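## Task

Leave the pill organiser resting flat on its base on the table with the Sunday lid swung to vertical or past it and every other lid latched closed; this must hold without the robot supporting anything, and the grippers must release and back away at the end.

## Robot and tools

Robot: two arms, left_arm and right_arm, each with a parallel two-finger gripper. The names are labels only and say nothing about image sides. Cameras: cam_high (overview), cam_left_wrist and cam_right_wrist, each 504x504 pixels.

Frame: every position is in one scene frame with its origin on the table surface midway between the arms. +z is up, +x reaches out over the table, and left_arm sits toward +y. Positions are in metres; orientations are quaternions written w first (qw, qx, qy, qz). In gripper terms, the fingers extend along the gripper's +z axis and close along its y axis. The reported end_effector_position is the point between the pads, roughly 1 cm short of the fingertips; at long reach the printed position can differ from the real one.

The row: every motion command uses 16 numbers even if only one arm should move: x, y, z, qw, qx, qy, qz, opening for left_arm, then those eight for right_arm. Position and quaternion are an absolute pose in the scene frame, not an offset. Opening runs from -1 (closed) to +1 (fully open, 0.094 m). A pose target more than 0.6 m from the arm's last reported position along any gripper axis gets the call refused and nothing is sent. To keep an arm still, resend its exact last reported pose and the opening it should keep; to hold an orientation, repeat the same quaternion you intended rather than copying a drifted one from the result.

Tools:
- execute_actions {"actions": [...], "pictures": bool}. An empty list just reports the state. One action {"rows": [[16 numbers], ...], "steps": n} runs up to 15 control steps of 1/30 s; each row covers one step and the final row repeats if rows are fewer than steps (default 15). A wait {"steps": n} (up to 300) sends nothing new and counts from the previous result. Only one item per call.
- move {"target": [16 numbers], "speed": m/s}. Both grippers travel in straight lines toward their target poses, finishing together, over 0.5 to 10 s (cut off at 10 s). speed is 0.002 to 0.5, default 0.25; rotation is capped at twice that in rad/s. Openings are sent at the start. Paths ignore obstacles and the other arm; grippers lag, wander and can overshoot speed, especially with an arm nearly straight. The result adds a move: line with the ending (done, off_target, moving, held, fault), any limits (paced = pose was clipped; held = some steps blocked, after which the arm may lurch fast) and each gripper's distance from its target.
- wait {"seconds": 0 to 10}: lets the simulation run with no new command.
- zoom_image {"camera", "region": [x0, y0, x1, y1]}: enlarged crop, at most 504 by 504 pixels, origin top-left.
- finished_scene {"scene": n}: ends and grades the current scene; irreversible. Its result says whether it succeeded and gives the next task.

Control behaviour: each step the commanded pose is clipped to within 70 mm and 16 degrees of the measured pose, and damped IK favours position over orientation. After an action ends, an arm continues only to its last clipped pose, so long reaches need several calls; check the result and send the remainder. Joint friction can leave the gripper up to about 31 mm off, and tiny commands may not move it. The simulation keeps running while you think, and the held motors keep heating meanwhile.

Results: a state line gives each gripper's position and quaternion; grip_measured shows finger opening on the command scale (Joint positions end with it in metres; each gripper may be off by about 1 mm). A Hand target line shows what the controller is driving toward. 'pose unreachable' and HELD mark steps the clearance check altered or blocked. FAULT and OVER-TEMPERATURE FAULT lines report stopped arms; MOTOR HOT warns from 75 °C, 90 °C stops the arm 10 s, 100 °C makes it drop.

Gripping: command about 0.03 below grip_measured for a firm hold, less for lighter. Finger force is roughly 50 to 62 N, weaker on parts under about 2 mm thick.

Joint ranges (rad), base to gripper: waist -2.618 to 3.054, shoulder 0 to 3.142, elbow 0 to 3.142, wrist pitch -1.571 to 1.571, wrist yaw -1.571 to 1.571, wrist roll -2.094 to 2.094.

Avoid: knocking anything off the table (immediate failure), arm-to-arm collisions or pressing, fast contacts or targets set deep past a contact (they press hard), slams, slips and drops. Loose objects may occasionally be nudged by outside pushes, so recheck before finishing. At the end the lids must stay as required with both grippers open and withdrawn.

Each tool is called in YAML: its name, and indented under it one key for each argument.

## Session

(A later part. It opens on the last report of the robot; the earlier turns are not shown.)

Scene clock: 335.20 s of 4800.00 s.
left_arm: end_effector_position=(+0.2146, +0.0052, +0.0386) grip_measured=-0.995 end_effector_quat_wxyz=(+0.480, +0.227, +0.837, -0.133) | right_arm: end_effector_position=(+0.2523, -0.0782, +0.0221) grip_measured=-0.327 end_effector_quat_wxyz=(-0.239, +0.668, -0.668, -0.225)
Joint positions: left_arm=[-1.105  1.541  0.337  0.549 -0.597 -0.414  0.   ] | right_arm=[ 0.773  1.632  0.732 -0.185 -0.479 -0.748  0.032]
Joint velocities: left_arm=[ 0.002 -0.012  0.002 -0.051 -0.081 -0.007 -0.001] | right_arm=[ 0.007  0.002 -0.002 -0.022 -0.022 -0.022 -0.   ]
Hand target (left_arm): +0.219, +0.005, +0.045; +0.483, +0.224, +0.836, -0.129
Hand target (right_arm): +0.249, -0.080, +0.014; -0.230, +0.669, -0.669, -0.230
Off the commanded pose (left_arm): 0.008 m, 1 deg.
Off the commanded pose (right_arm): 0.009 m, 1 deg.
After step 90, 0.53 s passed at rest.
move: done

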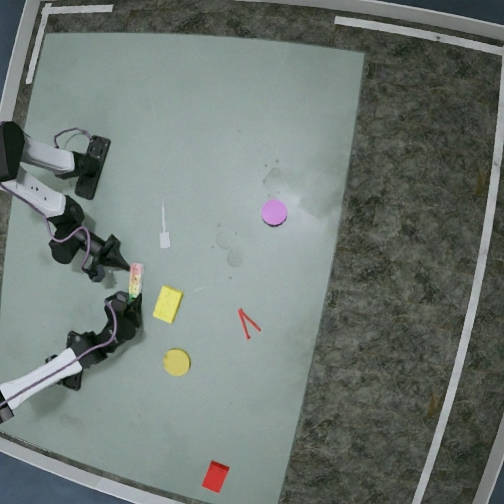

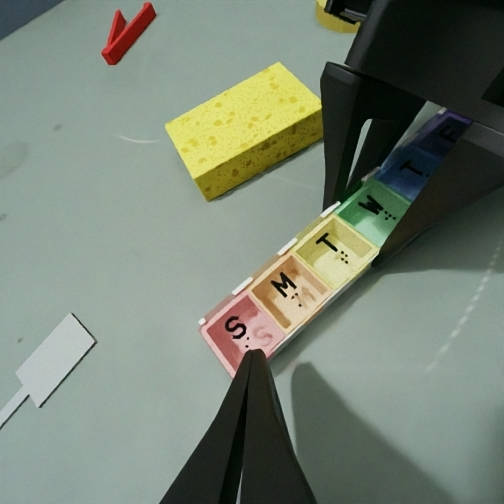

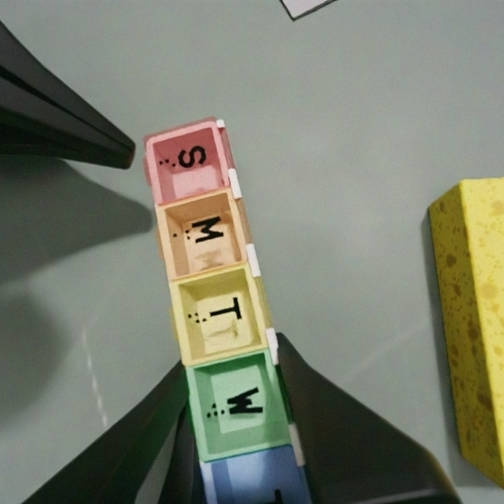

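execute_actions:
  actions:
    - {"rows":[[0.203,0.007,0.035,0.483,0.224,0.837,-0.129,-1, 0.249,-0.080,0.016,-0.23,0.669,-0.669,-0.23,-0.37],[0.203,0.007,0.035,0.483,0.224,0.837,-0.129,-1, 0.249,-0.080,0.016,-0.23,0.669,-0.669,-0.23,-0.37],[0.203,0.007,0.030,0.483,0.224,0.837,-0.129,-1, 0.249,-0.080,0.016,-0.23,0.669,-0.669,-0.23,-0.37],[0.203,0.007,0.025,0.483,0.224,0.837,-0.129,-1, 0.249,-0.080,0.016,-0.23,0.669,-0.669,-0.23,-0.37],[0.203,0.007,0.020,0.483,0.224,0.837,-0.129,-1, 0.249,-0.080,0.016,-0.23,0.669,-0.669,-0.23,-0.37],[0.203,0.007,0.015,0.483,0.224,0.837,-0.129,-1, 0.249,-0.080,0.016,-0.23,0.669,-0.669,-0.23,-0.37],[0.203,0.007,0.010,0.483,0.224,0.837,-0.129,-1, 0.249,-0.080,0.016,-0.23,0.669,-0.669,-0.23,-0.37]],"steps":15}
  pictures: false

move:
  target: [0.228,0.004,0.012,0.483,0.224,0.837,-0.129,-1, 0.245,-0.080,0.016,-0.23,0.669,-0.669,-0.23,-0.37]
  speed: 0.02

Scene clock: 347.70 s of 4800.00 s.
left_arm: end_effector_position=(+0.2062, +0.0030, +0.0169) grip_measured=-0.995 end_effector_quat_wxyz=(+0.482, +0.224, +0.837, -0.130) | right_arm: end_effector_position=(+0.2523, -0.0782, +0.0221) grip_measured=-0.327 end_effector_quat_wxyz=(-0.239, +0.668, -0.668, -0.225)
Joint positions: left_arm=[-1.151  1.673  0.316  0.68  -0.643 -0.452  0.   ] | right_arm=[ 0.773  1.632  0.732 -0.185 -0.479 -0.748  0.032]
Joint velocities: left_arm=[ 0.012  0.007 -0.017  0.212 -0.022 -0.007 -0.   ] | right_arm=[ 0.002 -0.022 -0.002 -0.007 -0.022  0.007 -0.   ]
Hand target (left_arm): +0.203, +0.007, +0.011; +0.482, +0.224, +0.837, -0.128
Hand target (right_arm): +0.249, -0.080, +0.016; -0.230, +0.669, -0.669, -0.230
Off the commanded pose (left_arm): 0.009 m, 0 deg.
Off the commanded pose (right_arm): 0.007 m, 1 deg.
Steps of this call (steps 1 to 90: nothing new was sent; then 9.00 s passed at rest; steps 91 to 105: all 15 steps of this action). Readings (end_effector_position):
91: left_arm (+0.2137, +0.0057, +0.0383) | right_arm (+0.2523, -0.0782, +0.0221)
92: left_arm (+0.2110, +0.0042, +0.0388) | right_arm (+0.2523, -0.0782, +0.0221)
94: left_arm (+0.2064, +0.0002, +0.0401) | right_arm (+0.2523, -0.0782, +0.0221)
98: left_arm (+0.2065, -0.0016, +0.0299) | right_arm (+0.2523, -0.0782, +0.0221)
105: the state above

Scene clock: 349.43 s of 4800.00 s.
left_arm: end_effector_position=(+0.2217, -0.0004, +0.0224) grip_measured=-0.995 end_effector_quat_wxyz=(+0.489, +0.222, +0.831, -0.147) | right_arm: end_effector_position=(+0.2601, -0.0781, +0.0227) grip_measured=-0.327 end_effector_quat_wxyz=(-0.249, +0.658, -0.678, -0.213)
Joint positions: left_arm=[-1.081  1.691  0.316  0.768 -0.575 -0.393  0.   ] | right_arm=[ 0.772  1.632  0.732 -0.16  -0.45  -0.724  0.032]
Joint velocities: left_arm=[-0.007  0.007  0.002 -0.007  0.037 -0.037 -0.001] | right_arm=[ 0.002 -0.002 -0.012  0.066 -0.022  0.037 -0.   ]
Hand target (left_arm): +0.227, +0.004, +0.012; +0.482, +0.224, +0.837, -0.130
Hand target (right_arm): +0.245, -0.080, +0.016; -0.230, +0.668, -0.669, -0.230
Off the commanded pose (left_arm): 0.013 m, 2 deg.
Off the commanded pose (right_arm): 0.017 m, 3 deg.
move: off_target (left_arm, right_arm)

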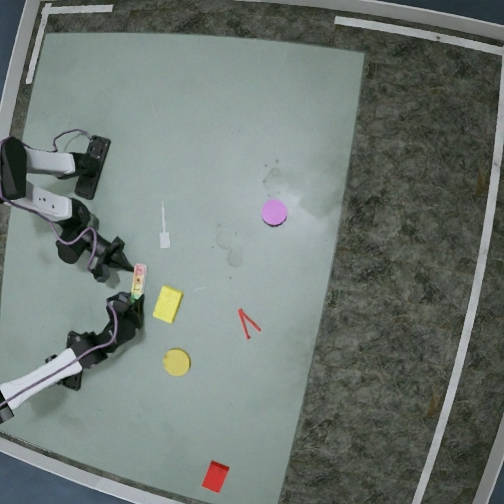

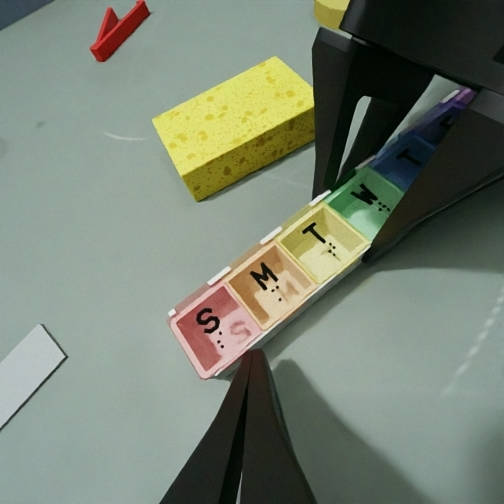

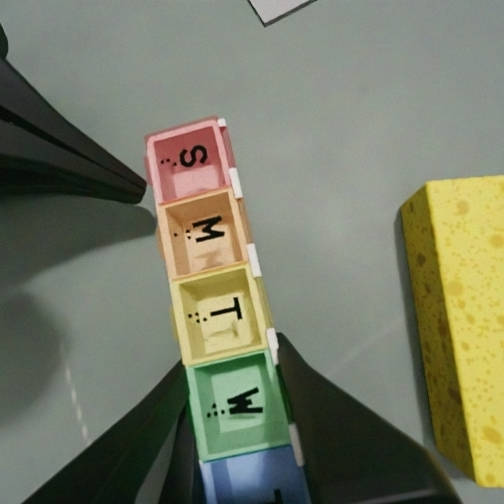

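move:
  target: [0.208,0.012,0.010,0.483,0.224,0.837,-0.129,-1, 0.249,-0.080,0.018,-0.23,0.669,-0.669,-0.23,-0.37]
  speed: 0.03

Scene clock: 360.80 s of 4800.00 s.
left_arm: end_effector_position=(+0.2136, +0.0024, +0.0206) grip_measured=-0.995 end_effector_quat_wxyz=(+0.492, +0.216, +0.831, -0.144) | right_arm: end_effector_position=(+0.2562, -0.0773, +0.0232) grip_measured=-0.327 end_effector_quat_wxyz=(-0.247, +0.667, -0.668, -0.220)
Joint positions: left_arm=[-1.121  1.692  0.3    0.769 -0.621 -0.426  0.   ] | right_arm=[ 0.772  1.632  0.732 -0.169 -0.471 -0.748  0.032]
Joint velocities: left_arm=[-0.007 -0.002 -0.007  0.007 -0.037 -0.022 -0.001] | right_arm=[-0.022 -0.002 -0.007 -0.022  0.007 -0.022  0.   ]
Hand target (left_arm): +0.208, +0.012, +0.010; +0.483, +0.224, +0.837, -0.129
Hand target (right_arm): +0.249, -0.080, +0.018; -0.230, +0.669, -0.669, -0.229
Off the commanded pose (left_arm): 0.015 m, 2 deg.
Off the commanded pose (right_arm): 0.009 m, 2 deg.
After step 90, 7.13 s passed at rest.
move: off_target (left_arm)

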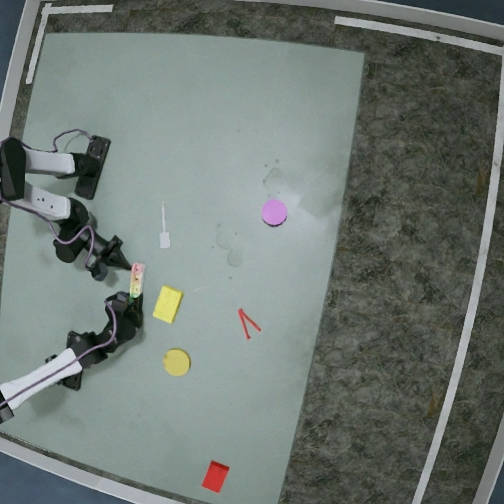

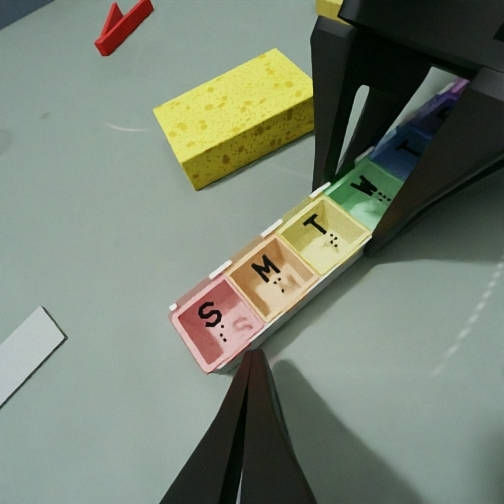

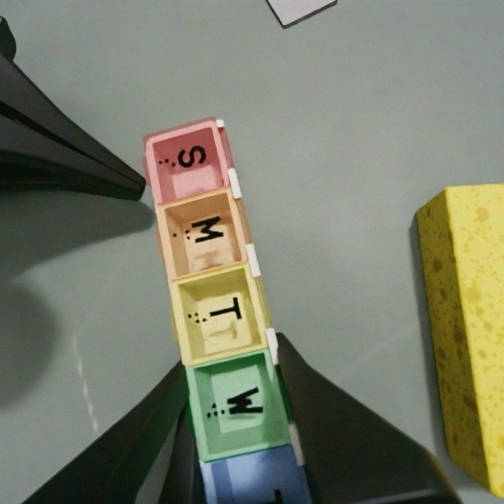

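move:
  target: [0.185,0.025,0.025,0.483,0.224,0.837,-0.129,-1, 0.249,-0.080,0.018,-0.23,0.669,-0.669,-0.23,-0.37]
  speed: 0.06

move:
  target: [0.208,0.008,0.004,0.483,0.224,0.837,-0.129,-1, 0.249,-0.080,0.018,-0.23,0.669,-0.669,-0.23,-0.37]
  speed: 0.04

Scene clock: 373.47 s of 4800.00 s.
left_arm: end_effector_position=(+0.1896, +0.0164, +0.0291) grip_measured=-0.995 end_effector_quat_wxyz=(+0.488, +0.218, +0.834, -0.138) | right_arm: end_effector_position=(+0.2560, -0.0772, +0.0233) grip_measured=-0.327 end_effector_quat_wxyz=(-0.247, +0.667, -0.667, -0.221)
Joint positions: left_arm=[-1.216  1.542  0.258  0.599 -0.697 -0.504  0.   ] | right_arm=[ 0.772  1.632  0.732 -0.169 -0.473 -0.749  0.032]
Joint velocities: left_arm=[-0.007  0.002 -0.007 -0.081 -0.066  0.022 -0.   ] | right_arm=[-0.012  0.007  0.017 -0.037 -0.037 -0.037 -0.001]
Hand target (left_arm): +0.186, +0.025, +0.025; +0.483, +0.224, +0.836, -0.129
Hand target (right_arm): +0.249, -0.080, +0.018; -0.230, +0.669, -0.669, -0.230
Off the commanded pose (left_arm): 0.011 m, 1 deg.
Off the commanded pose (right_arm): 0.009 m, 2 deg.
After step 90, 8.43 s passed at rest.
move: off_target (left_arm)

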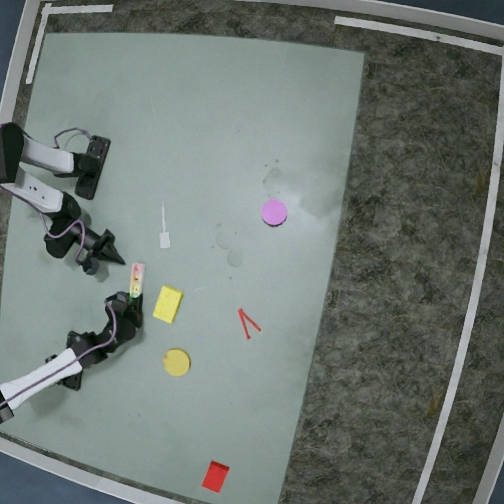

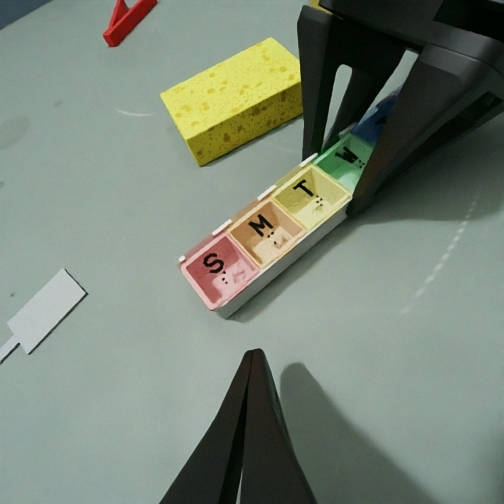

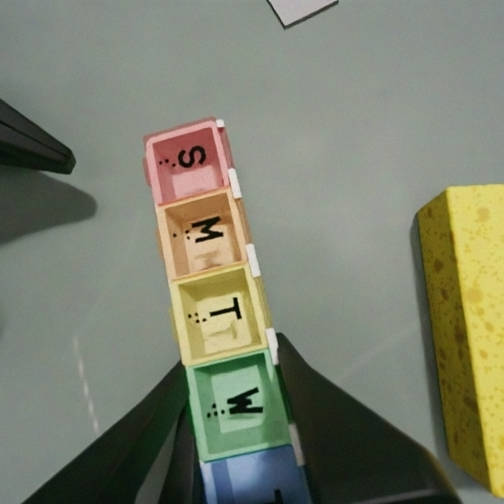

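Scene clock: 374.60 s of 4800.00 s.
left_arm: end_effector_position=(+0.2055, +0.0114, +0.0097) grip_measured=-0.995 end_effector_quat_wxyz=(+0.488, +0.219, +0.835, -0.132) | right_arm: end_effector_position=(+0.2560, -0.0772, +0.0233) grip_measured=-0.327 end_effector_quat_wxyz=(-0.247, +0.667, -0.667, -0.221)
Joint positions: left_arm=[-1.15   1.715  0.271  0.78  -0.654 -0.451  0.   ] | right_arm=[ 0.772  1.632  0.732 -0.169 -0.473 -0.749  0.032]
Joint velocities: left_arm=[-0.002  0.032 -0.007  0.037  0.037  0.022  0.001] | right_arm=[-0.012 -0.002  0.007 -0.007 -0.007 -0.066  0.   ]
Hand target (left_arm): +0.207, +0.008, +0.005; +0.482, +0.224, +0.837, -0.129
Hand target (right_arm): +0.249, -0.080, +0.018; -0.230, +0.669, -0.669, -0.230
Off the commanded pose (left_arm): 0.007 m, 1 deg.
Off the commanded pose (right_arm): 0.009 m, 2 deg.
move: done

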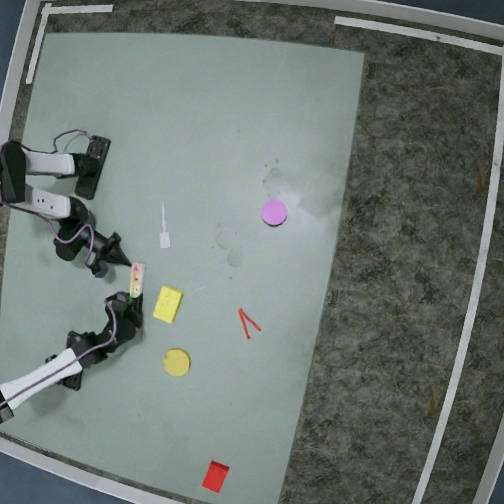

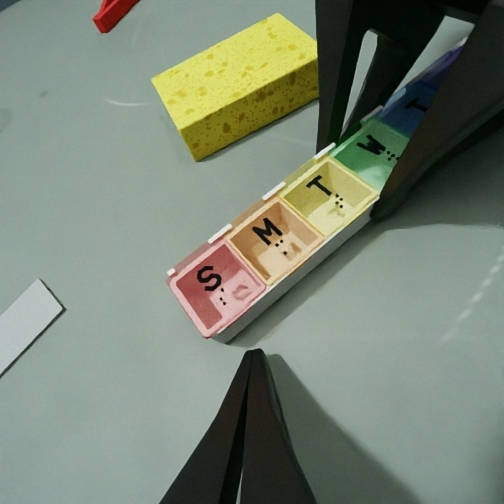

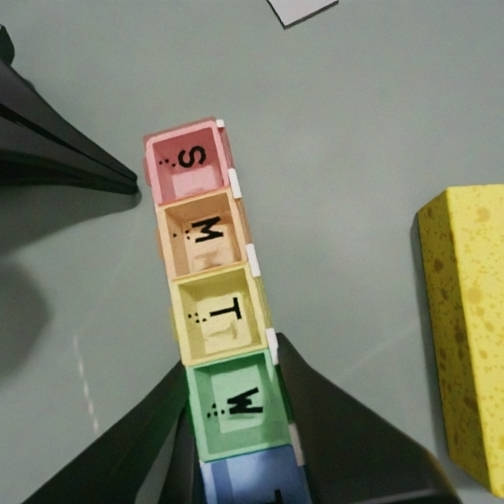

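move:
  target: [0.226,0.010,0.008,0.483,0.224,0.837,-0.129,-1, 0.247,-0.080,0.018,-0.23,0.669,-0.669,-0.23,-0.37]
  speed: 0.02

move:
  target: [0.228,0.010,0.028,0.483,0.224,0.837,-0.129,-1, 0.247,-0.080,0.014,-0.23,0.669,-0.669,-0.23,-0.37]
  speed: 0.015

Scene clock: 381.53 s of 4800.00 s.
left_arm: end_effector_position=(+0.2189, +0.0135, +0.0097) grip_measured=-0.995 end_effector_quat_wxyz=(+0.482, +0.225, +0.836, -0.135) | right_arm: end_effector_position=(+0.2576, -0.0777, +0.0230) grip_measured=-0.327 end_effector_quat_wxyz=(-0.247, +0.663, -0.672, -0.217)
Joint positions: left_arm=[-1.074  1.715  0.271  0.808 -0.575 -0.391  0.   ] | right_arm=[ 0.772  1.632  0.732 -0.166 -0.463 -0.738  0.032]
Joint velocities: left_arm=[-0.002  0.007  0.012 -0.007  0.022  0.095 -0.001] | right_arm=[-0.017 -0.002  0.002  0.022  0.007 -0.066  0.001]
Hand target (left_arm): +0.226, +0.010, +0.008; +0.483, +0.223, +0.837, -0.129
Hand target (right_arm): +0.247, -0.080, +0.018; -0.230, +0.668, -0.669, -0.230
Off the commanded pose (left_arm): 0.008 m, 1 deg.
Off the commanded pose (right_arm): 0.012 m, 3 deg.
After step 90, 2.67 s passed at rest.
move: off_target (right_arm)

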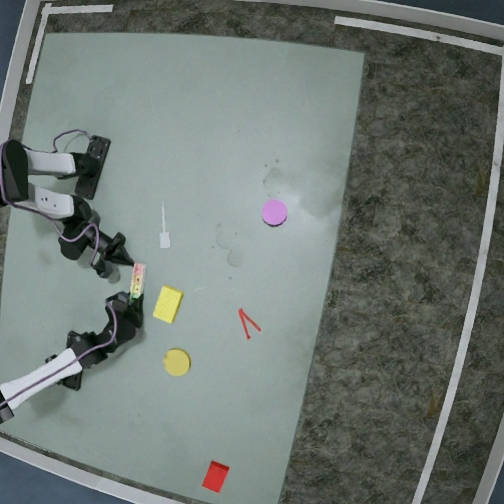

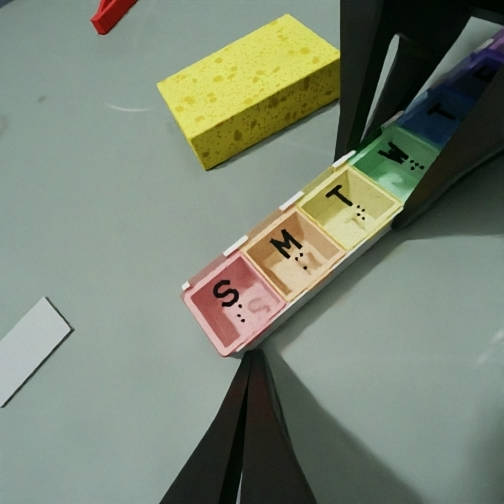

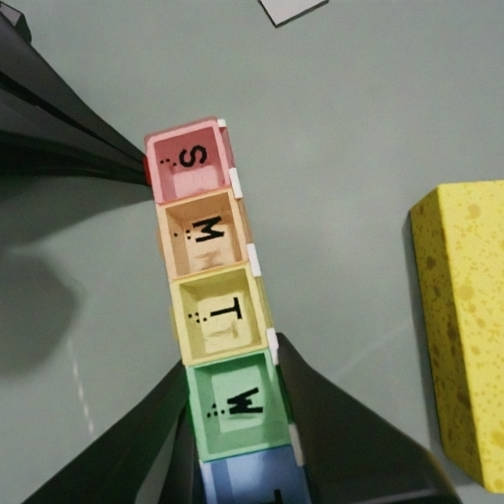

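Scene clock: 383.23 s of 4800.00 s.
left_arm: end_effector_position=(+0.2190, +0.0138, +0.0158) grip_measured=-0.995 end_effector_quat_wxyz=(+0.470, +0.237, +0.841, -0.127) | right_arm: end_effector_position=(+0.2579, -0.0776, +0.0231) grip_measured=-0.327 end_effector_quat_wxyz=(-0.248, +0.663, -0.673, -0.217)
Joint positions: left_arm=[-1.064  1.638  0.296  0.676 -0.554 -0.381  0.   ] | right_arm=[ 0.772  1.632  0.732 -0.165 -0.462 -0.735  0.032]
Joint velocities: left_arm=[-0.012 -0.007 -0.002 -0.081 -0.051 -0.037 -0.   ] | right_arm=[-0.017  0.007  0.007 -0.022  0.007  0.081 -0.001]
Hand target (left_arm): +0.228, +0.010, +0.028; +0.483, +0.224, +0.837, -0.129
Hand target (right_arm): +0.247, -0.080, +0.014; -0.230, +0.669, -0.669, -0.230
Off the commanded pose (left_arm): 0.016 m, 2 deg.
Off the commanded pose (right_arm): 0.014 m, 3 deg.
move: off_target (left_arm, right_arm)

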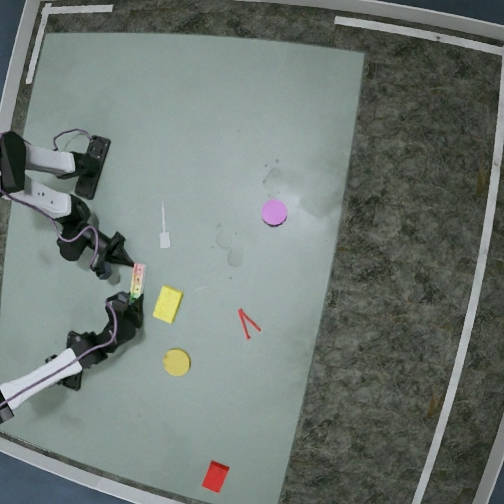

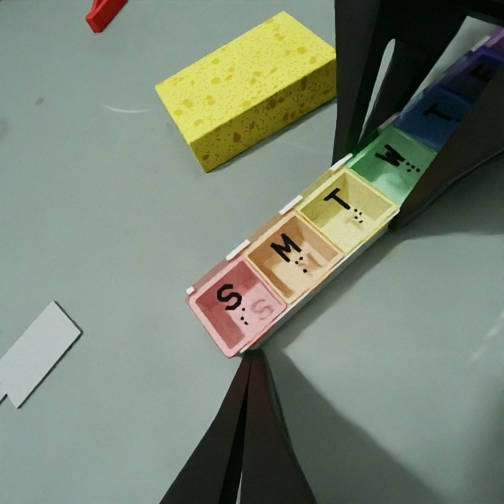

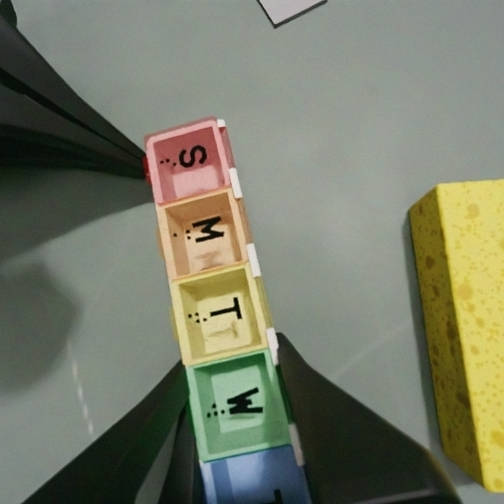

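Continue lifting with more forward pressure, in small steps.

move:
  target: [0.234,0.010,0.036,0.483,0.224,0.837,-0.129,-1, 0.247,-0.080,0.012,-0.23,0.669,-0.669,-0.23,-0.37]
  speed: 0.01

Scene clock: 390.83 s of 4800.00 s.
left_arm: end_effector_position=(+0.2226, +0.0154, +0.0192) grip_measured=-0.995 end_effector_quat_wxyz=(+0.463, +0.242, +0.844, -0.123) | right_arm: end_effector_position=(+0.2609, -0.0764, +0.0242) grip_measured=-0.327 end_effector_quat_wxyz=(-0.254, +0.662, -0.672, -0.214)
Joint positions: left_arm=[-1.04   1.601  0.31   0.615 -0.528 -0.364  0.   ] | right_arm=[ 0.772  1.632  0.732 -0.151 -0.456 -0.733  0.032]
Joint velocities: left_arm=[ 0.012 -0.012 -0.002  0.022 -0.066 -0.007 -0.   ] | right_arm=[-0.017 -0.002  0.012  0.022 -0.051  0.081  0.001]
Hand target (left_arm): +0.234, +0.010, +0.036; +0.483, +0.224, +0.837, -0.129
Hand target (right_arm): +0.247, -0.080, +0.012; -0.230, +0.668, -0.669, -0.230
Off the commanded pose (left_arm): 0.021 m, 3 deg.
Off the commanded pose (right_arm): 0.019 m, 3 deg.
After step 90, 1.83 s passed at rest.
move: off_target (left_arm, right_arm)

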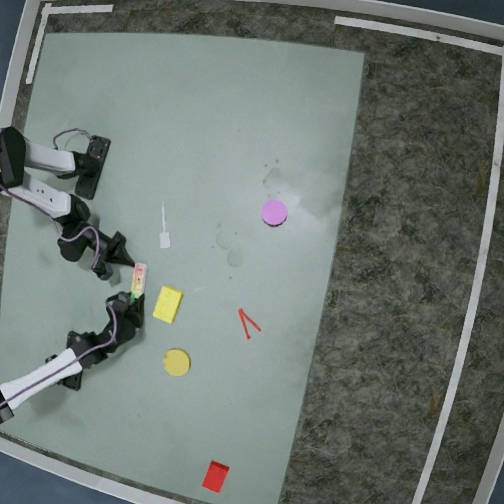

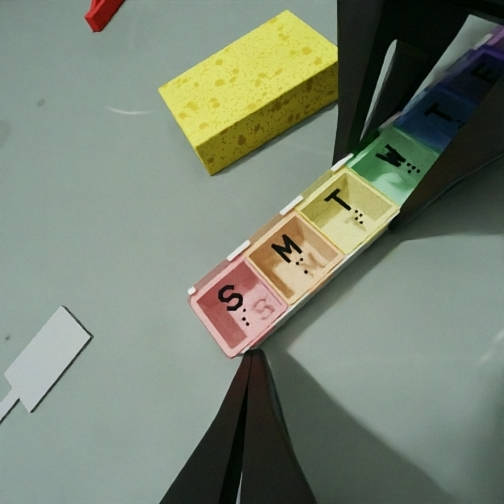

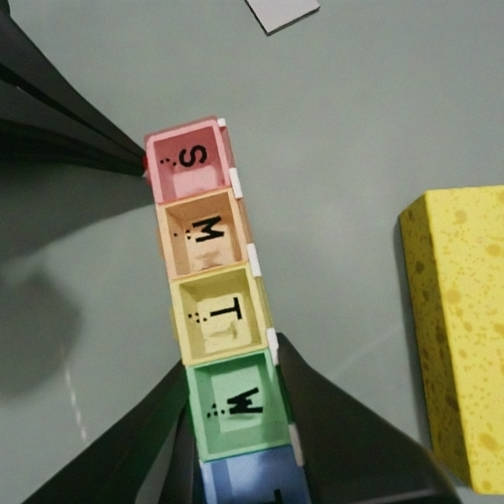

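move:
  target: [0.236,0.010,0.050,0.483,0.224,0.837,-0.129,-1, 0.240,-0.080,0.008,-0.23,0.669,-0.669,-0.23,-0.37]
  speed: 0.01

Scene clock: 398.00 s of 4800.00 s.
left_arm: end_effector_position=(+0.2310, +0.0097, +0.0426) grip_measured=-0.995 end_effector_quat_wxyz=(+0.478, +0.229, +0.837, -0.134) | right_arm: end_effector_position=(+0.2587, -0.0753, +0.0229) grip_measured=-0.327 end_effector_quat_wxyz=(-0.258, +0.662, -0.669, -0.218)
Joint positions: left_arm=[-1.024  1.526  0.344  0.554 -0.528 -0.357  0.   ] | right_arm=[ 0.774  1.632  0.717 -0.125 -0.464 -0.73   0.032]
Joint velocities: left_arm=[ 0.007  0.007  0.002 -0.037 -0.007  0.037  0.   ] | right_arm=[-0.002  0.002  0.007 -0.022  0.095 -0.037  0.   ]
Hand target (left_arm): +0.236, +0.010, +0.050; +0.483, +0.224, +0.837, -0.129
Hand target (right_arm): +0.241, -0.080, +0.008; -0.230, +0.669, -0.669, -0.230
Off the commanded pose (left_arm): 0.009 m, 1 deg.
Off the commanded pose (right_arm): 0.024 m, 4 deg.
After step 90, 0.53 s passed at rest.
move: off_target (right_arm)

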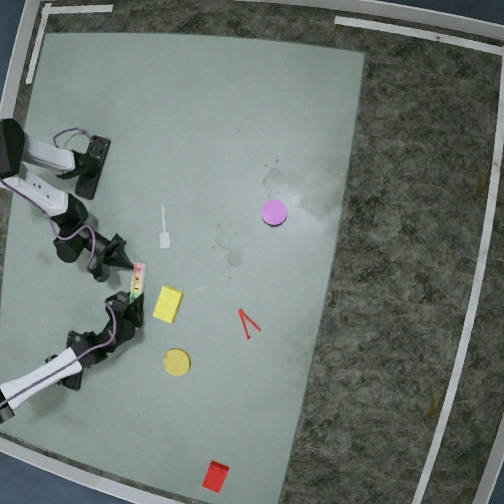

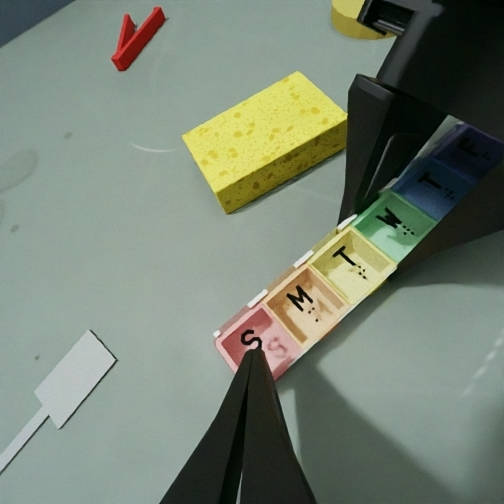

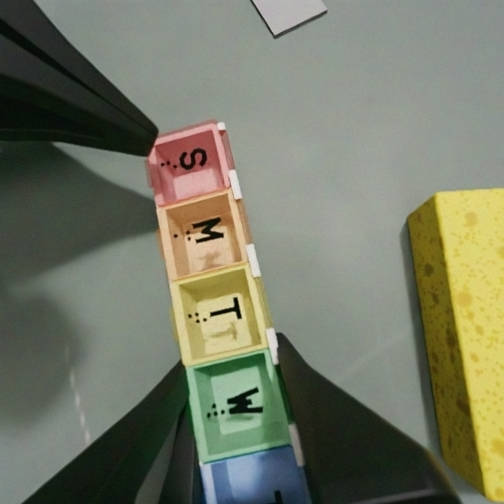

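move:
  target: [0.20,0.03,0.08,0.483,0.224,0.837,-0.129,-1, 0.252,-0.079,0.019,-0.23,0.669,-0.669,-0.23,-0.37]
  speed: 0.15

move:
  target: [0.24,0.015,0.075,0.123,0.696,0.696,-0.123,0.2, 0.252,-0.079,0.019,-0.23,0.669,-0.669,-0.23,-0.37]
  speed: 0.15

Scene clock: 432.33 s of 4800.00 s.
left_arm: end_effector_position=(+0.2038, +0.0259, +0.0802) grip_measured=-0.995 end_effector_quat_wxyz=(+0.486, +0.222, +0.835, -0.132) | right_arm: end_effector_position=(+0.2525, -0.0770, +0.0224) grip_measured=-0.327 end_effector_quat_wxyz=(-0.243, +0.669, -0.666, -0.226)
Joint positions: left_arm=[-1.133  1.233  0.344  0.231 -0.633 -0.435  0.   ] | right_arm=[ 0.774  1.632  0.728 -0.172 -0.482 -0.75   0.032]
Joint velocities: left_arm=[ 0.002  0.002 -0.002  0.022 -0.037  0.081  0.   ] | right_arm=[ 0.007 -0.012 -0.007 -0.022 -0.066  0.051 -0.   ]
Hand target (left_arm): +0.201, +0.030, +0.079; +0.483, +0.224, +0.836, -0.128
Hand target (right_arm): +0.252, -0.079, +0.018; -0.230, +0.669, -0.669, -0.229
Off the commanded pose (left_arm): 0.006 m, 1 deg.
Off the commanded pose (right_arm): 0.004 m, 2 deg.
After step 90, 30.13 s passed at rest.
move: done

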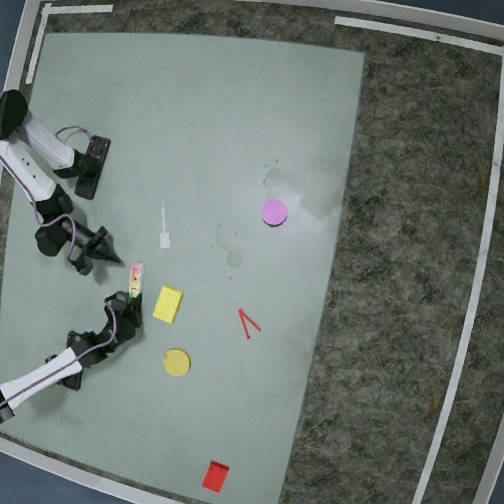

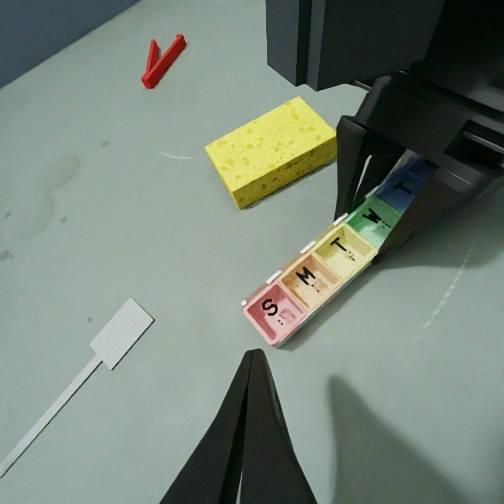

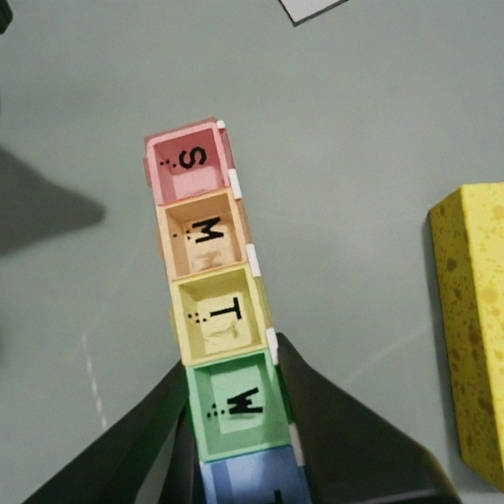

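Scene clock: 437.03 s of 4800.00 s.
left_arm: end_effector_position=(+0.2356, +0.0130, +0.0850) grip_measured=+0.198 end_effector_quat_wxyz=(+0.143, +0.694, +0.694, -0.128) | right_arm: end_effector_position=(+0.2523, -0.0771, +0.0224) grip_measured=-0.327 end_effector_quat_wxyz=(-0.243, +0.669, -0.665, -0.226)
Joint positions: left_arm=[-0.629  1.616  1.127 -0.792  0.259  0.764  0.056] | right_arm=[ 0.774  1.632  0.728 -0.172 -0.483 -0.75   0.032]
Joint velocities: left_arm=[-0.007 -0.017  0.022 -0.051  0.022 -0.037  0.   ] | right_arm=[ 0.022  0.007  0.002 -0.037 -0.022 -0.051 -0.002]
Hand target (left_arm): +0.236, +0.015, +0.079; +0.126, +0.693, +0.697, -0.131
Hand target (right_arm): +0.252, -0.079, +0.019; -0.230, +0.669, -0.669, -0.230
Off the commanded pose (left_arm): 0.011 m, 2 deg.
Off the commanded pose (right_arm): 0.004 m, 2 deg.
move: off_target (left_arm)

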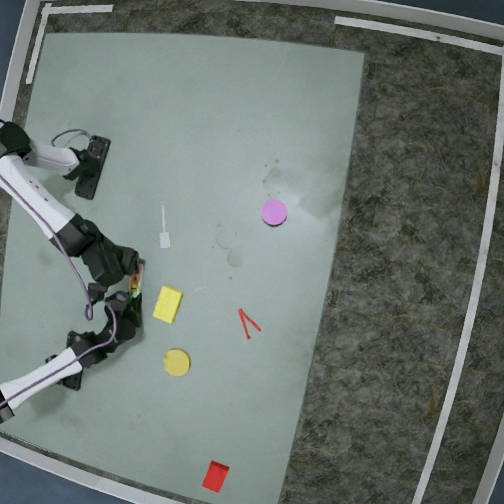

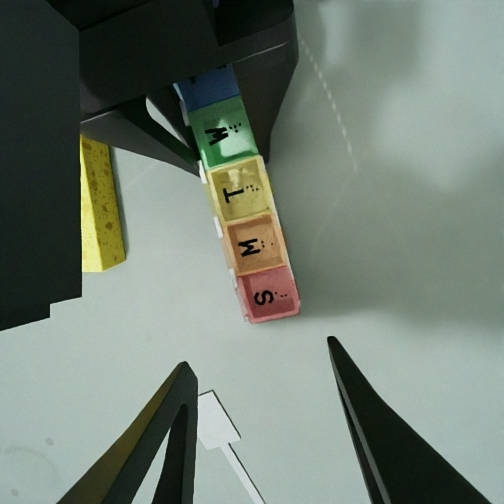

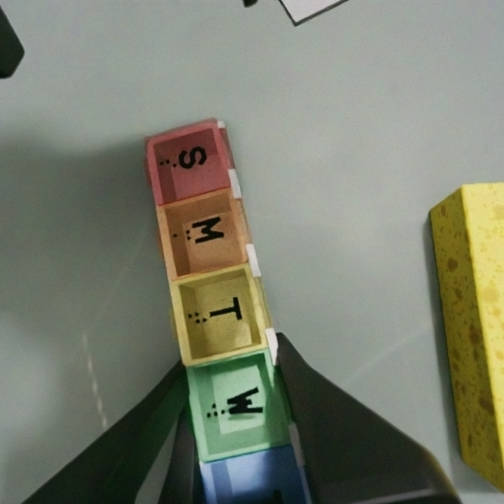

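move:
  target: [0.235,0.06,0.10,0.242,0.664,0.664,-0.242,0.2, 0.253,-0.079,0.024,-0.24,0.669,-0.667,-0.225,-0.1]
  speed: 0.1

move:
  target: [0.235,0.06,0.10,0.242,0.664,0.664,-0.242,0.2, 0.253,-0.118,0.022,-0.24,0.669,-0.667,-0.225,-0.1]
  speed: 0.06

Scene clock: 456.13 s of 4800.00 s.
left_arm: end_effector_position=(+0.2370, +0.0547, +0.1013) grip_measured=+0.198 end_effector_quat_wxyz=(+0.240, +0.665, +0.665, -0.242) | right_arm: end_effector_position=(+0.2517, -0.0774, +0.0221) grip_measured=-0.101 end_effector_quat_wxyz=(-0.242, +0.669, -0.666, -0.226)
Joint positions: left_arm=[-0.36   1.422  0.891 -0.662  0.599  0.953  0.056] | right_arm=[ 0.774  1.632  0.728 -0.175 -0.483 -0.75   0.042]
Joint velocities: left_arm=[-0.012  0.007 -0.002  0.037 -0.037  0.022 -0.   ] | right_arm=[-0.022 -0.002  0.007 -0.022 -0.051  0.022 -0.001]
Hand target (left_arm): +0.234, +0.058, +0.100; +0.244, +0.664, +0.664, -0.243
Hand target (right_arm): +0.253, -0.079, +0.024; -0.240, +0.669, -0.667, -0.225
Off the commanded pose (left_arm): 0.006 m, 0 deg.
Off the commanded pose (right_arm): 0.003 m, 0 deg.
After step 90, 14.03 s passed at rest.
move: done

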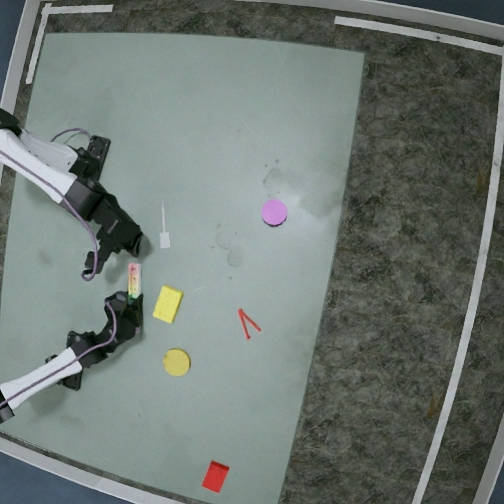

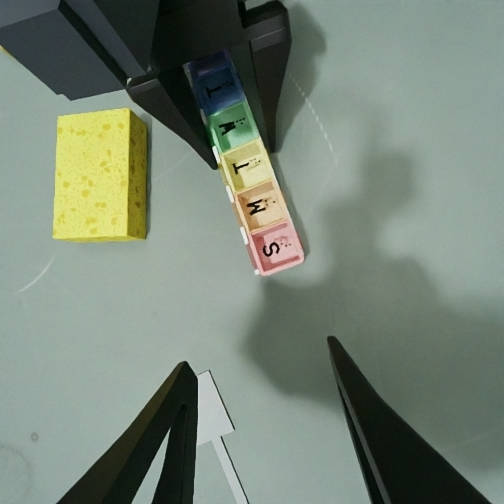

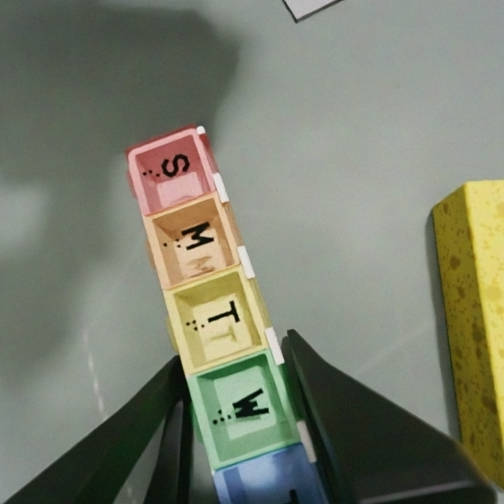

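Scene clock: 457.23 s of 4800.00 s.
left_arm: end_effector_position=(+0.2380, +0.0556, +0.1014) grip_measured=+0.198 end_effector_quat_wxyz=(+0.241, +0.666, +0.664, -0.241) | right_arm: end_effector_position=(+0.2582, -0.1141, +0.0213) grip_measured=-0.101 end_effector_quat_wxyz=(-0.243, +0.669, -0.667, -0.218)
Joint positions: left_arm=[-0.355  1.422  0.891 -0.662  0.599  0.96   0.056] | right_arm=[ 0.656  1.574  0.678 -0.239 -0.521 -0.873  0.042]
Joint velocities: left_arm=[ 0.002 -0.012  0.012  0.007  0.007  0.022 -0.001] | right_arm=[-0.017 -0.002  0.012 -0.007  0.022  0.007 -0.001]
Hand target (left_arm): +0.235, +0.060, +0.100; +0.242, +0.664, +0.664, -0.242
Hand target (right_arm): +0.253, -0.119, +0.021; -0.239, +0.670, -0.667, -0.222
Off the commanded pose (left_arm): 0.005 m, 0 deg.
Off the commanded pose (right_arm): 0.007 m, 1 deg.
move: done

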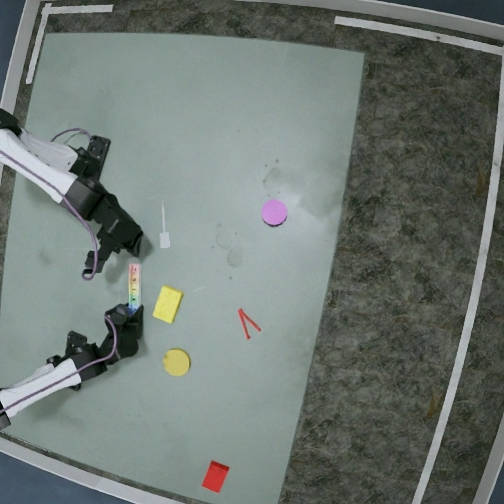

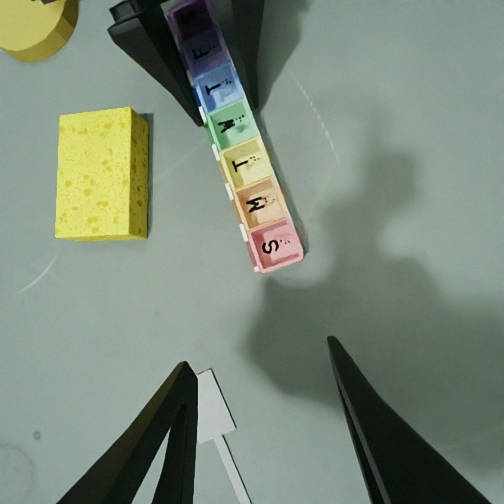

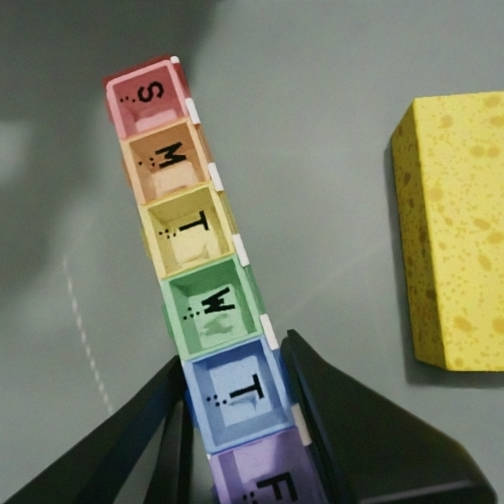

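move:
  target: [0.238,0.012,0.055,0.242,0.664,0.664,-0.242,0.3, 0.257,-0.115,0.019,-0.24,0.669,-0.667,-0.222,-0.37]
  speed: 0.1

Scene clock: 474.83 s of 4800.00 s.
left_arm: end_effector_position=(+0.2448, +0.0104, +0.0715) grip_measured=+0.298 end_effector_quat_wxyz=(+0.261, +0.665, +0.656, -0.242) | right_arm: end_effector_position=(+0.2580, -0.1142, +0.0213) grip_measured=-0.314 end_effector_quat_wxyz=(-0.243, +0.670, -0.666, -0.219)
Joint positions: left_arm=[-0.482  1.546  0.843 -0.372  0.557  0.818  0.061] | right_arm=[ 0.656  1.574  0.678 -0.24  -0.521 -0.876  0.032]
Joint velocities: left_arm=[-0.012 -0.012 -0.007  0.037 -0.037  0.007 -0.001] | right_arm=[-0.032  0.002  0.002 -0.022  0.007 -0.037  0.001]
Hand target (left_arm): +0.238, +0.013, +0.056; +0.241, +0.665, +0.664, -0.241
Hand target (right_arm): +0.257, -0.115, +0.019; -0.240, +0.669, -0.667, -0.222
Off the commanded pose (left_arm): 0.018 m, 2 deg.
Off the commanded pose (right_arm): 0.003 m, 1 deg.
After step 90, 13.37 s passed at rest.
move: off_target (left_arm)

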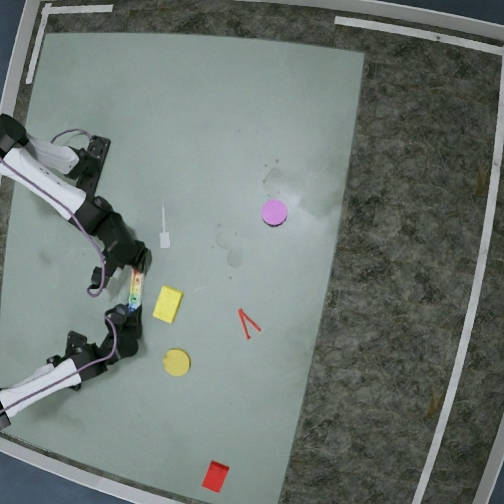

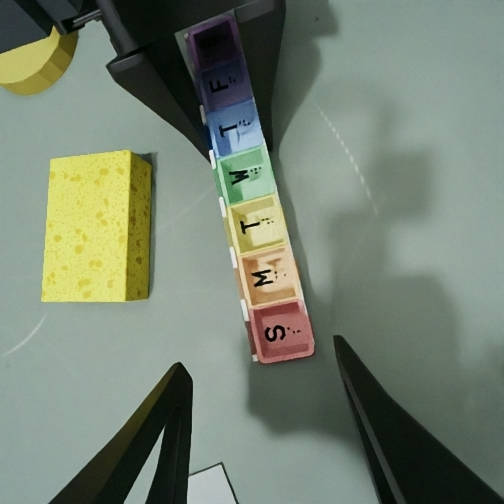

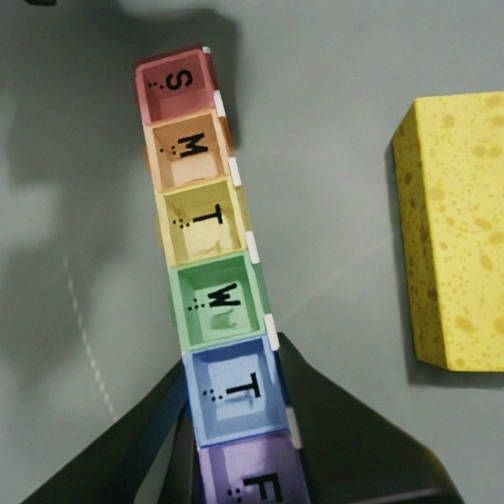

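move:
  target: [0.228,0.010,0.036,0.242,0.664,0.664,-0.242,0.3, 0.257,-0.115,0.019,-0.24,0.669,-0.667,-0.222,-0.37]
  speed: 0.05

Scene clock: 484.03 s of 4800.00 s.
left_arm: end_effector_position=(+0.2345, +0.0073, +0.0563) grip_measured=+0.298 end_effector_quat_wxyz=(+0.266, +0.665, +0.654, -0.243) | right_arm: end_effector_position=(+0.2580, -0.1142, +0.0213) grip_measured=-0.314 end_effector_quat_wxyz=(-0.243, +0.670, -0.666, -0.219)
Joint positions: left_arm=[-0.512  1.546  0.766 -0.269  0.545  0.786  0.061] | right_arm=[ 0.656  1.574  0.678 -0.24  -0.521 -0.876  0.032]
Joint velocities: left_arm=[ 0.032  0.002  0.007  0.037 -0.007 -0.11  -0.   ] | right_arm=[-0.012 -0.032  0.007  0.007  0.037 -0.037  0.   ]
Hand target (left_arm): +0.227, +0.011, +0.037; +0.242, +0.665, +0.664, -0.242
Hand target (right_arm): +0.257, -0.115, +0.019; -0.240, +0.669, -0.667, -0.222
Off the commanded pose (left_arm): 0.022 m, 3 deg.
Off the commanded pose (right_arm): 0.003 m, 1 deg.
After step 90, 5.17 s passed at rest.
move: off_target (left_arm)

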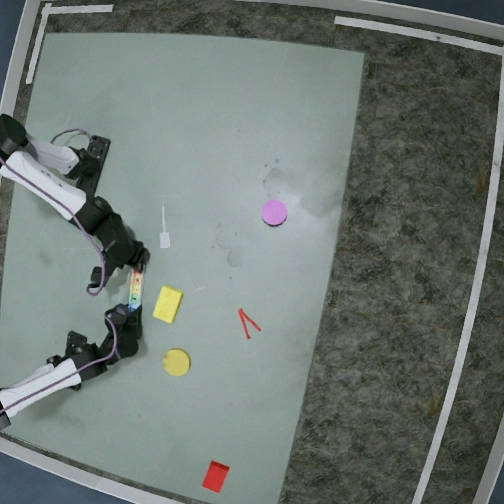

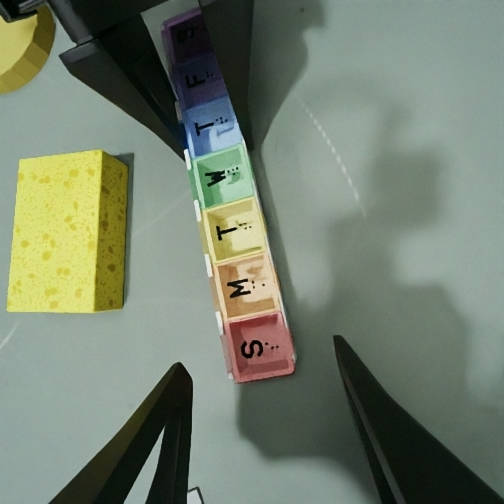

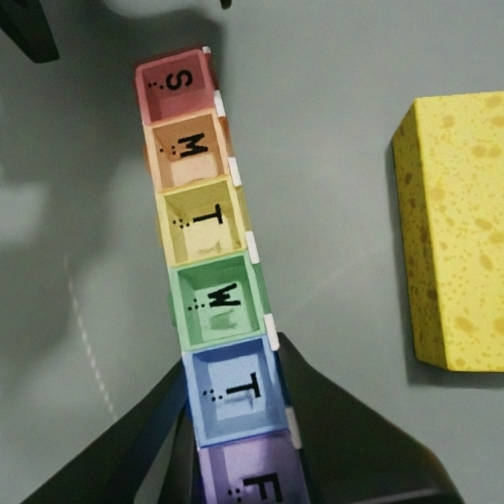

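move:
  target: [0.233,0.008,0.020,0.242,0.664,0.664,-0.242,0.3, 0.257,-0.115,0.019,-0.24,0.669,-0.667,-0.222,-0.37]
  speed: 0.05

Scene clock: 493.37 s of 4800.00 s.
left_arm: end_effector_position=(+0.2392, +0.0040, +0.0363) grip_measured=+0.298 end_effector_quat_wxyz=(+0.260, +0.664, +0.657, -0.243) | right_arm: end_effector_position=(+0.2580, -0.1142, +0.0213) grip_measured=-0.314 end_effector_quat_wxyz=(-0.243, +0.670, -0.666, -0.219)
Joint positions: left_arm=[-0.512  1.622  0.754 -0.192  0.544  0.784  0.061] | right_arm=[ 0.656  1.574  0.678 -0.24  -0.521 -0.876  0.032]
Joint velocities: left_arm=[ 0.002  0.002 -0.002 -0.007  0.066 -0.066  0.   ] | right_arm=[-0.012 -0.007  0.002 -0.081 -0.022  0.022 -0.   ]
Hand target (left_arm): +0.233, +0.009, +0.021; +0.242, +0.664, +0.664, -0.242
Hand target (right_arm): +0.257, -0.115, +0.019; -0.240, +0.669, -0.667, -0.222
Off the commanded pose (left_arm): 0.018 m, 2 deg.
Off the commanded pose (right_arm): 0.003 m, 1 deg.
After step 90, 5.27 s passed at rest.
move: off_target (left_arm)

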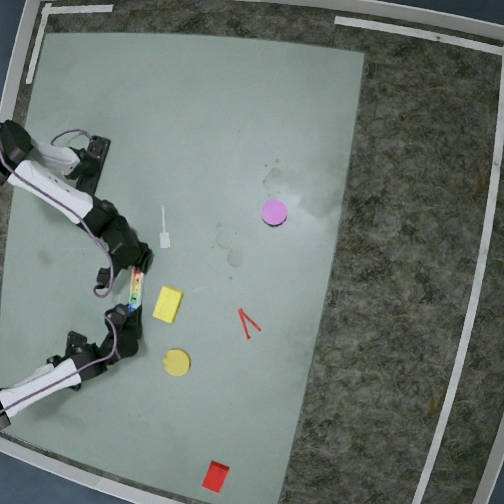

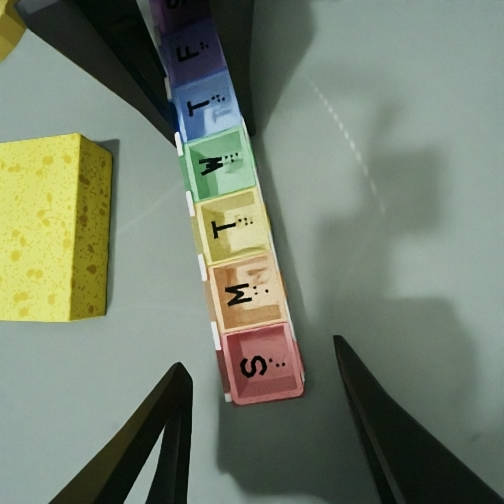

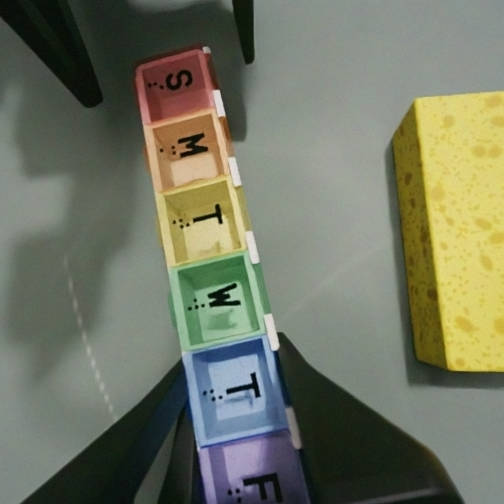

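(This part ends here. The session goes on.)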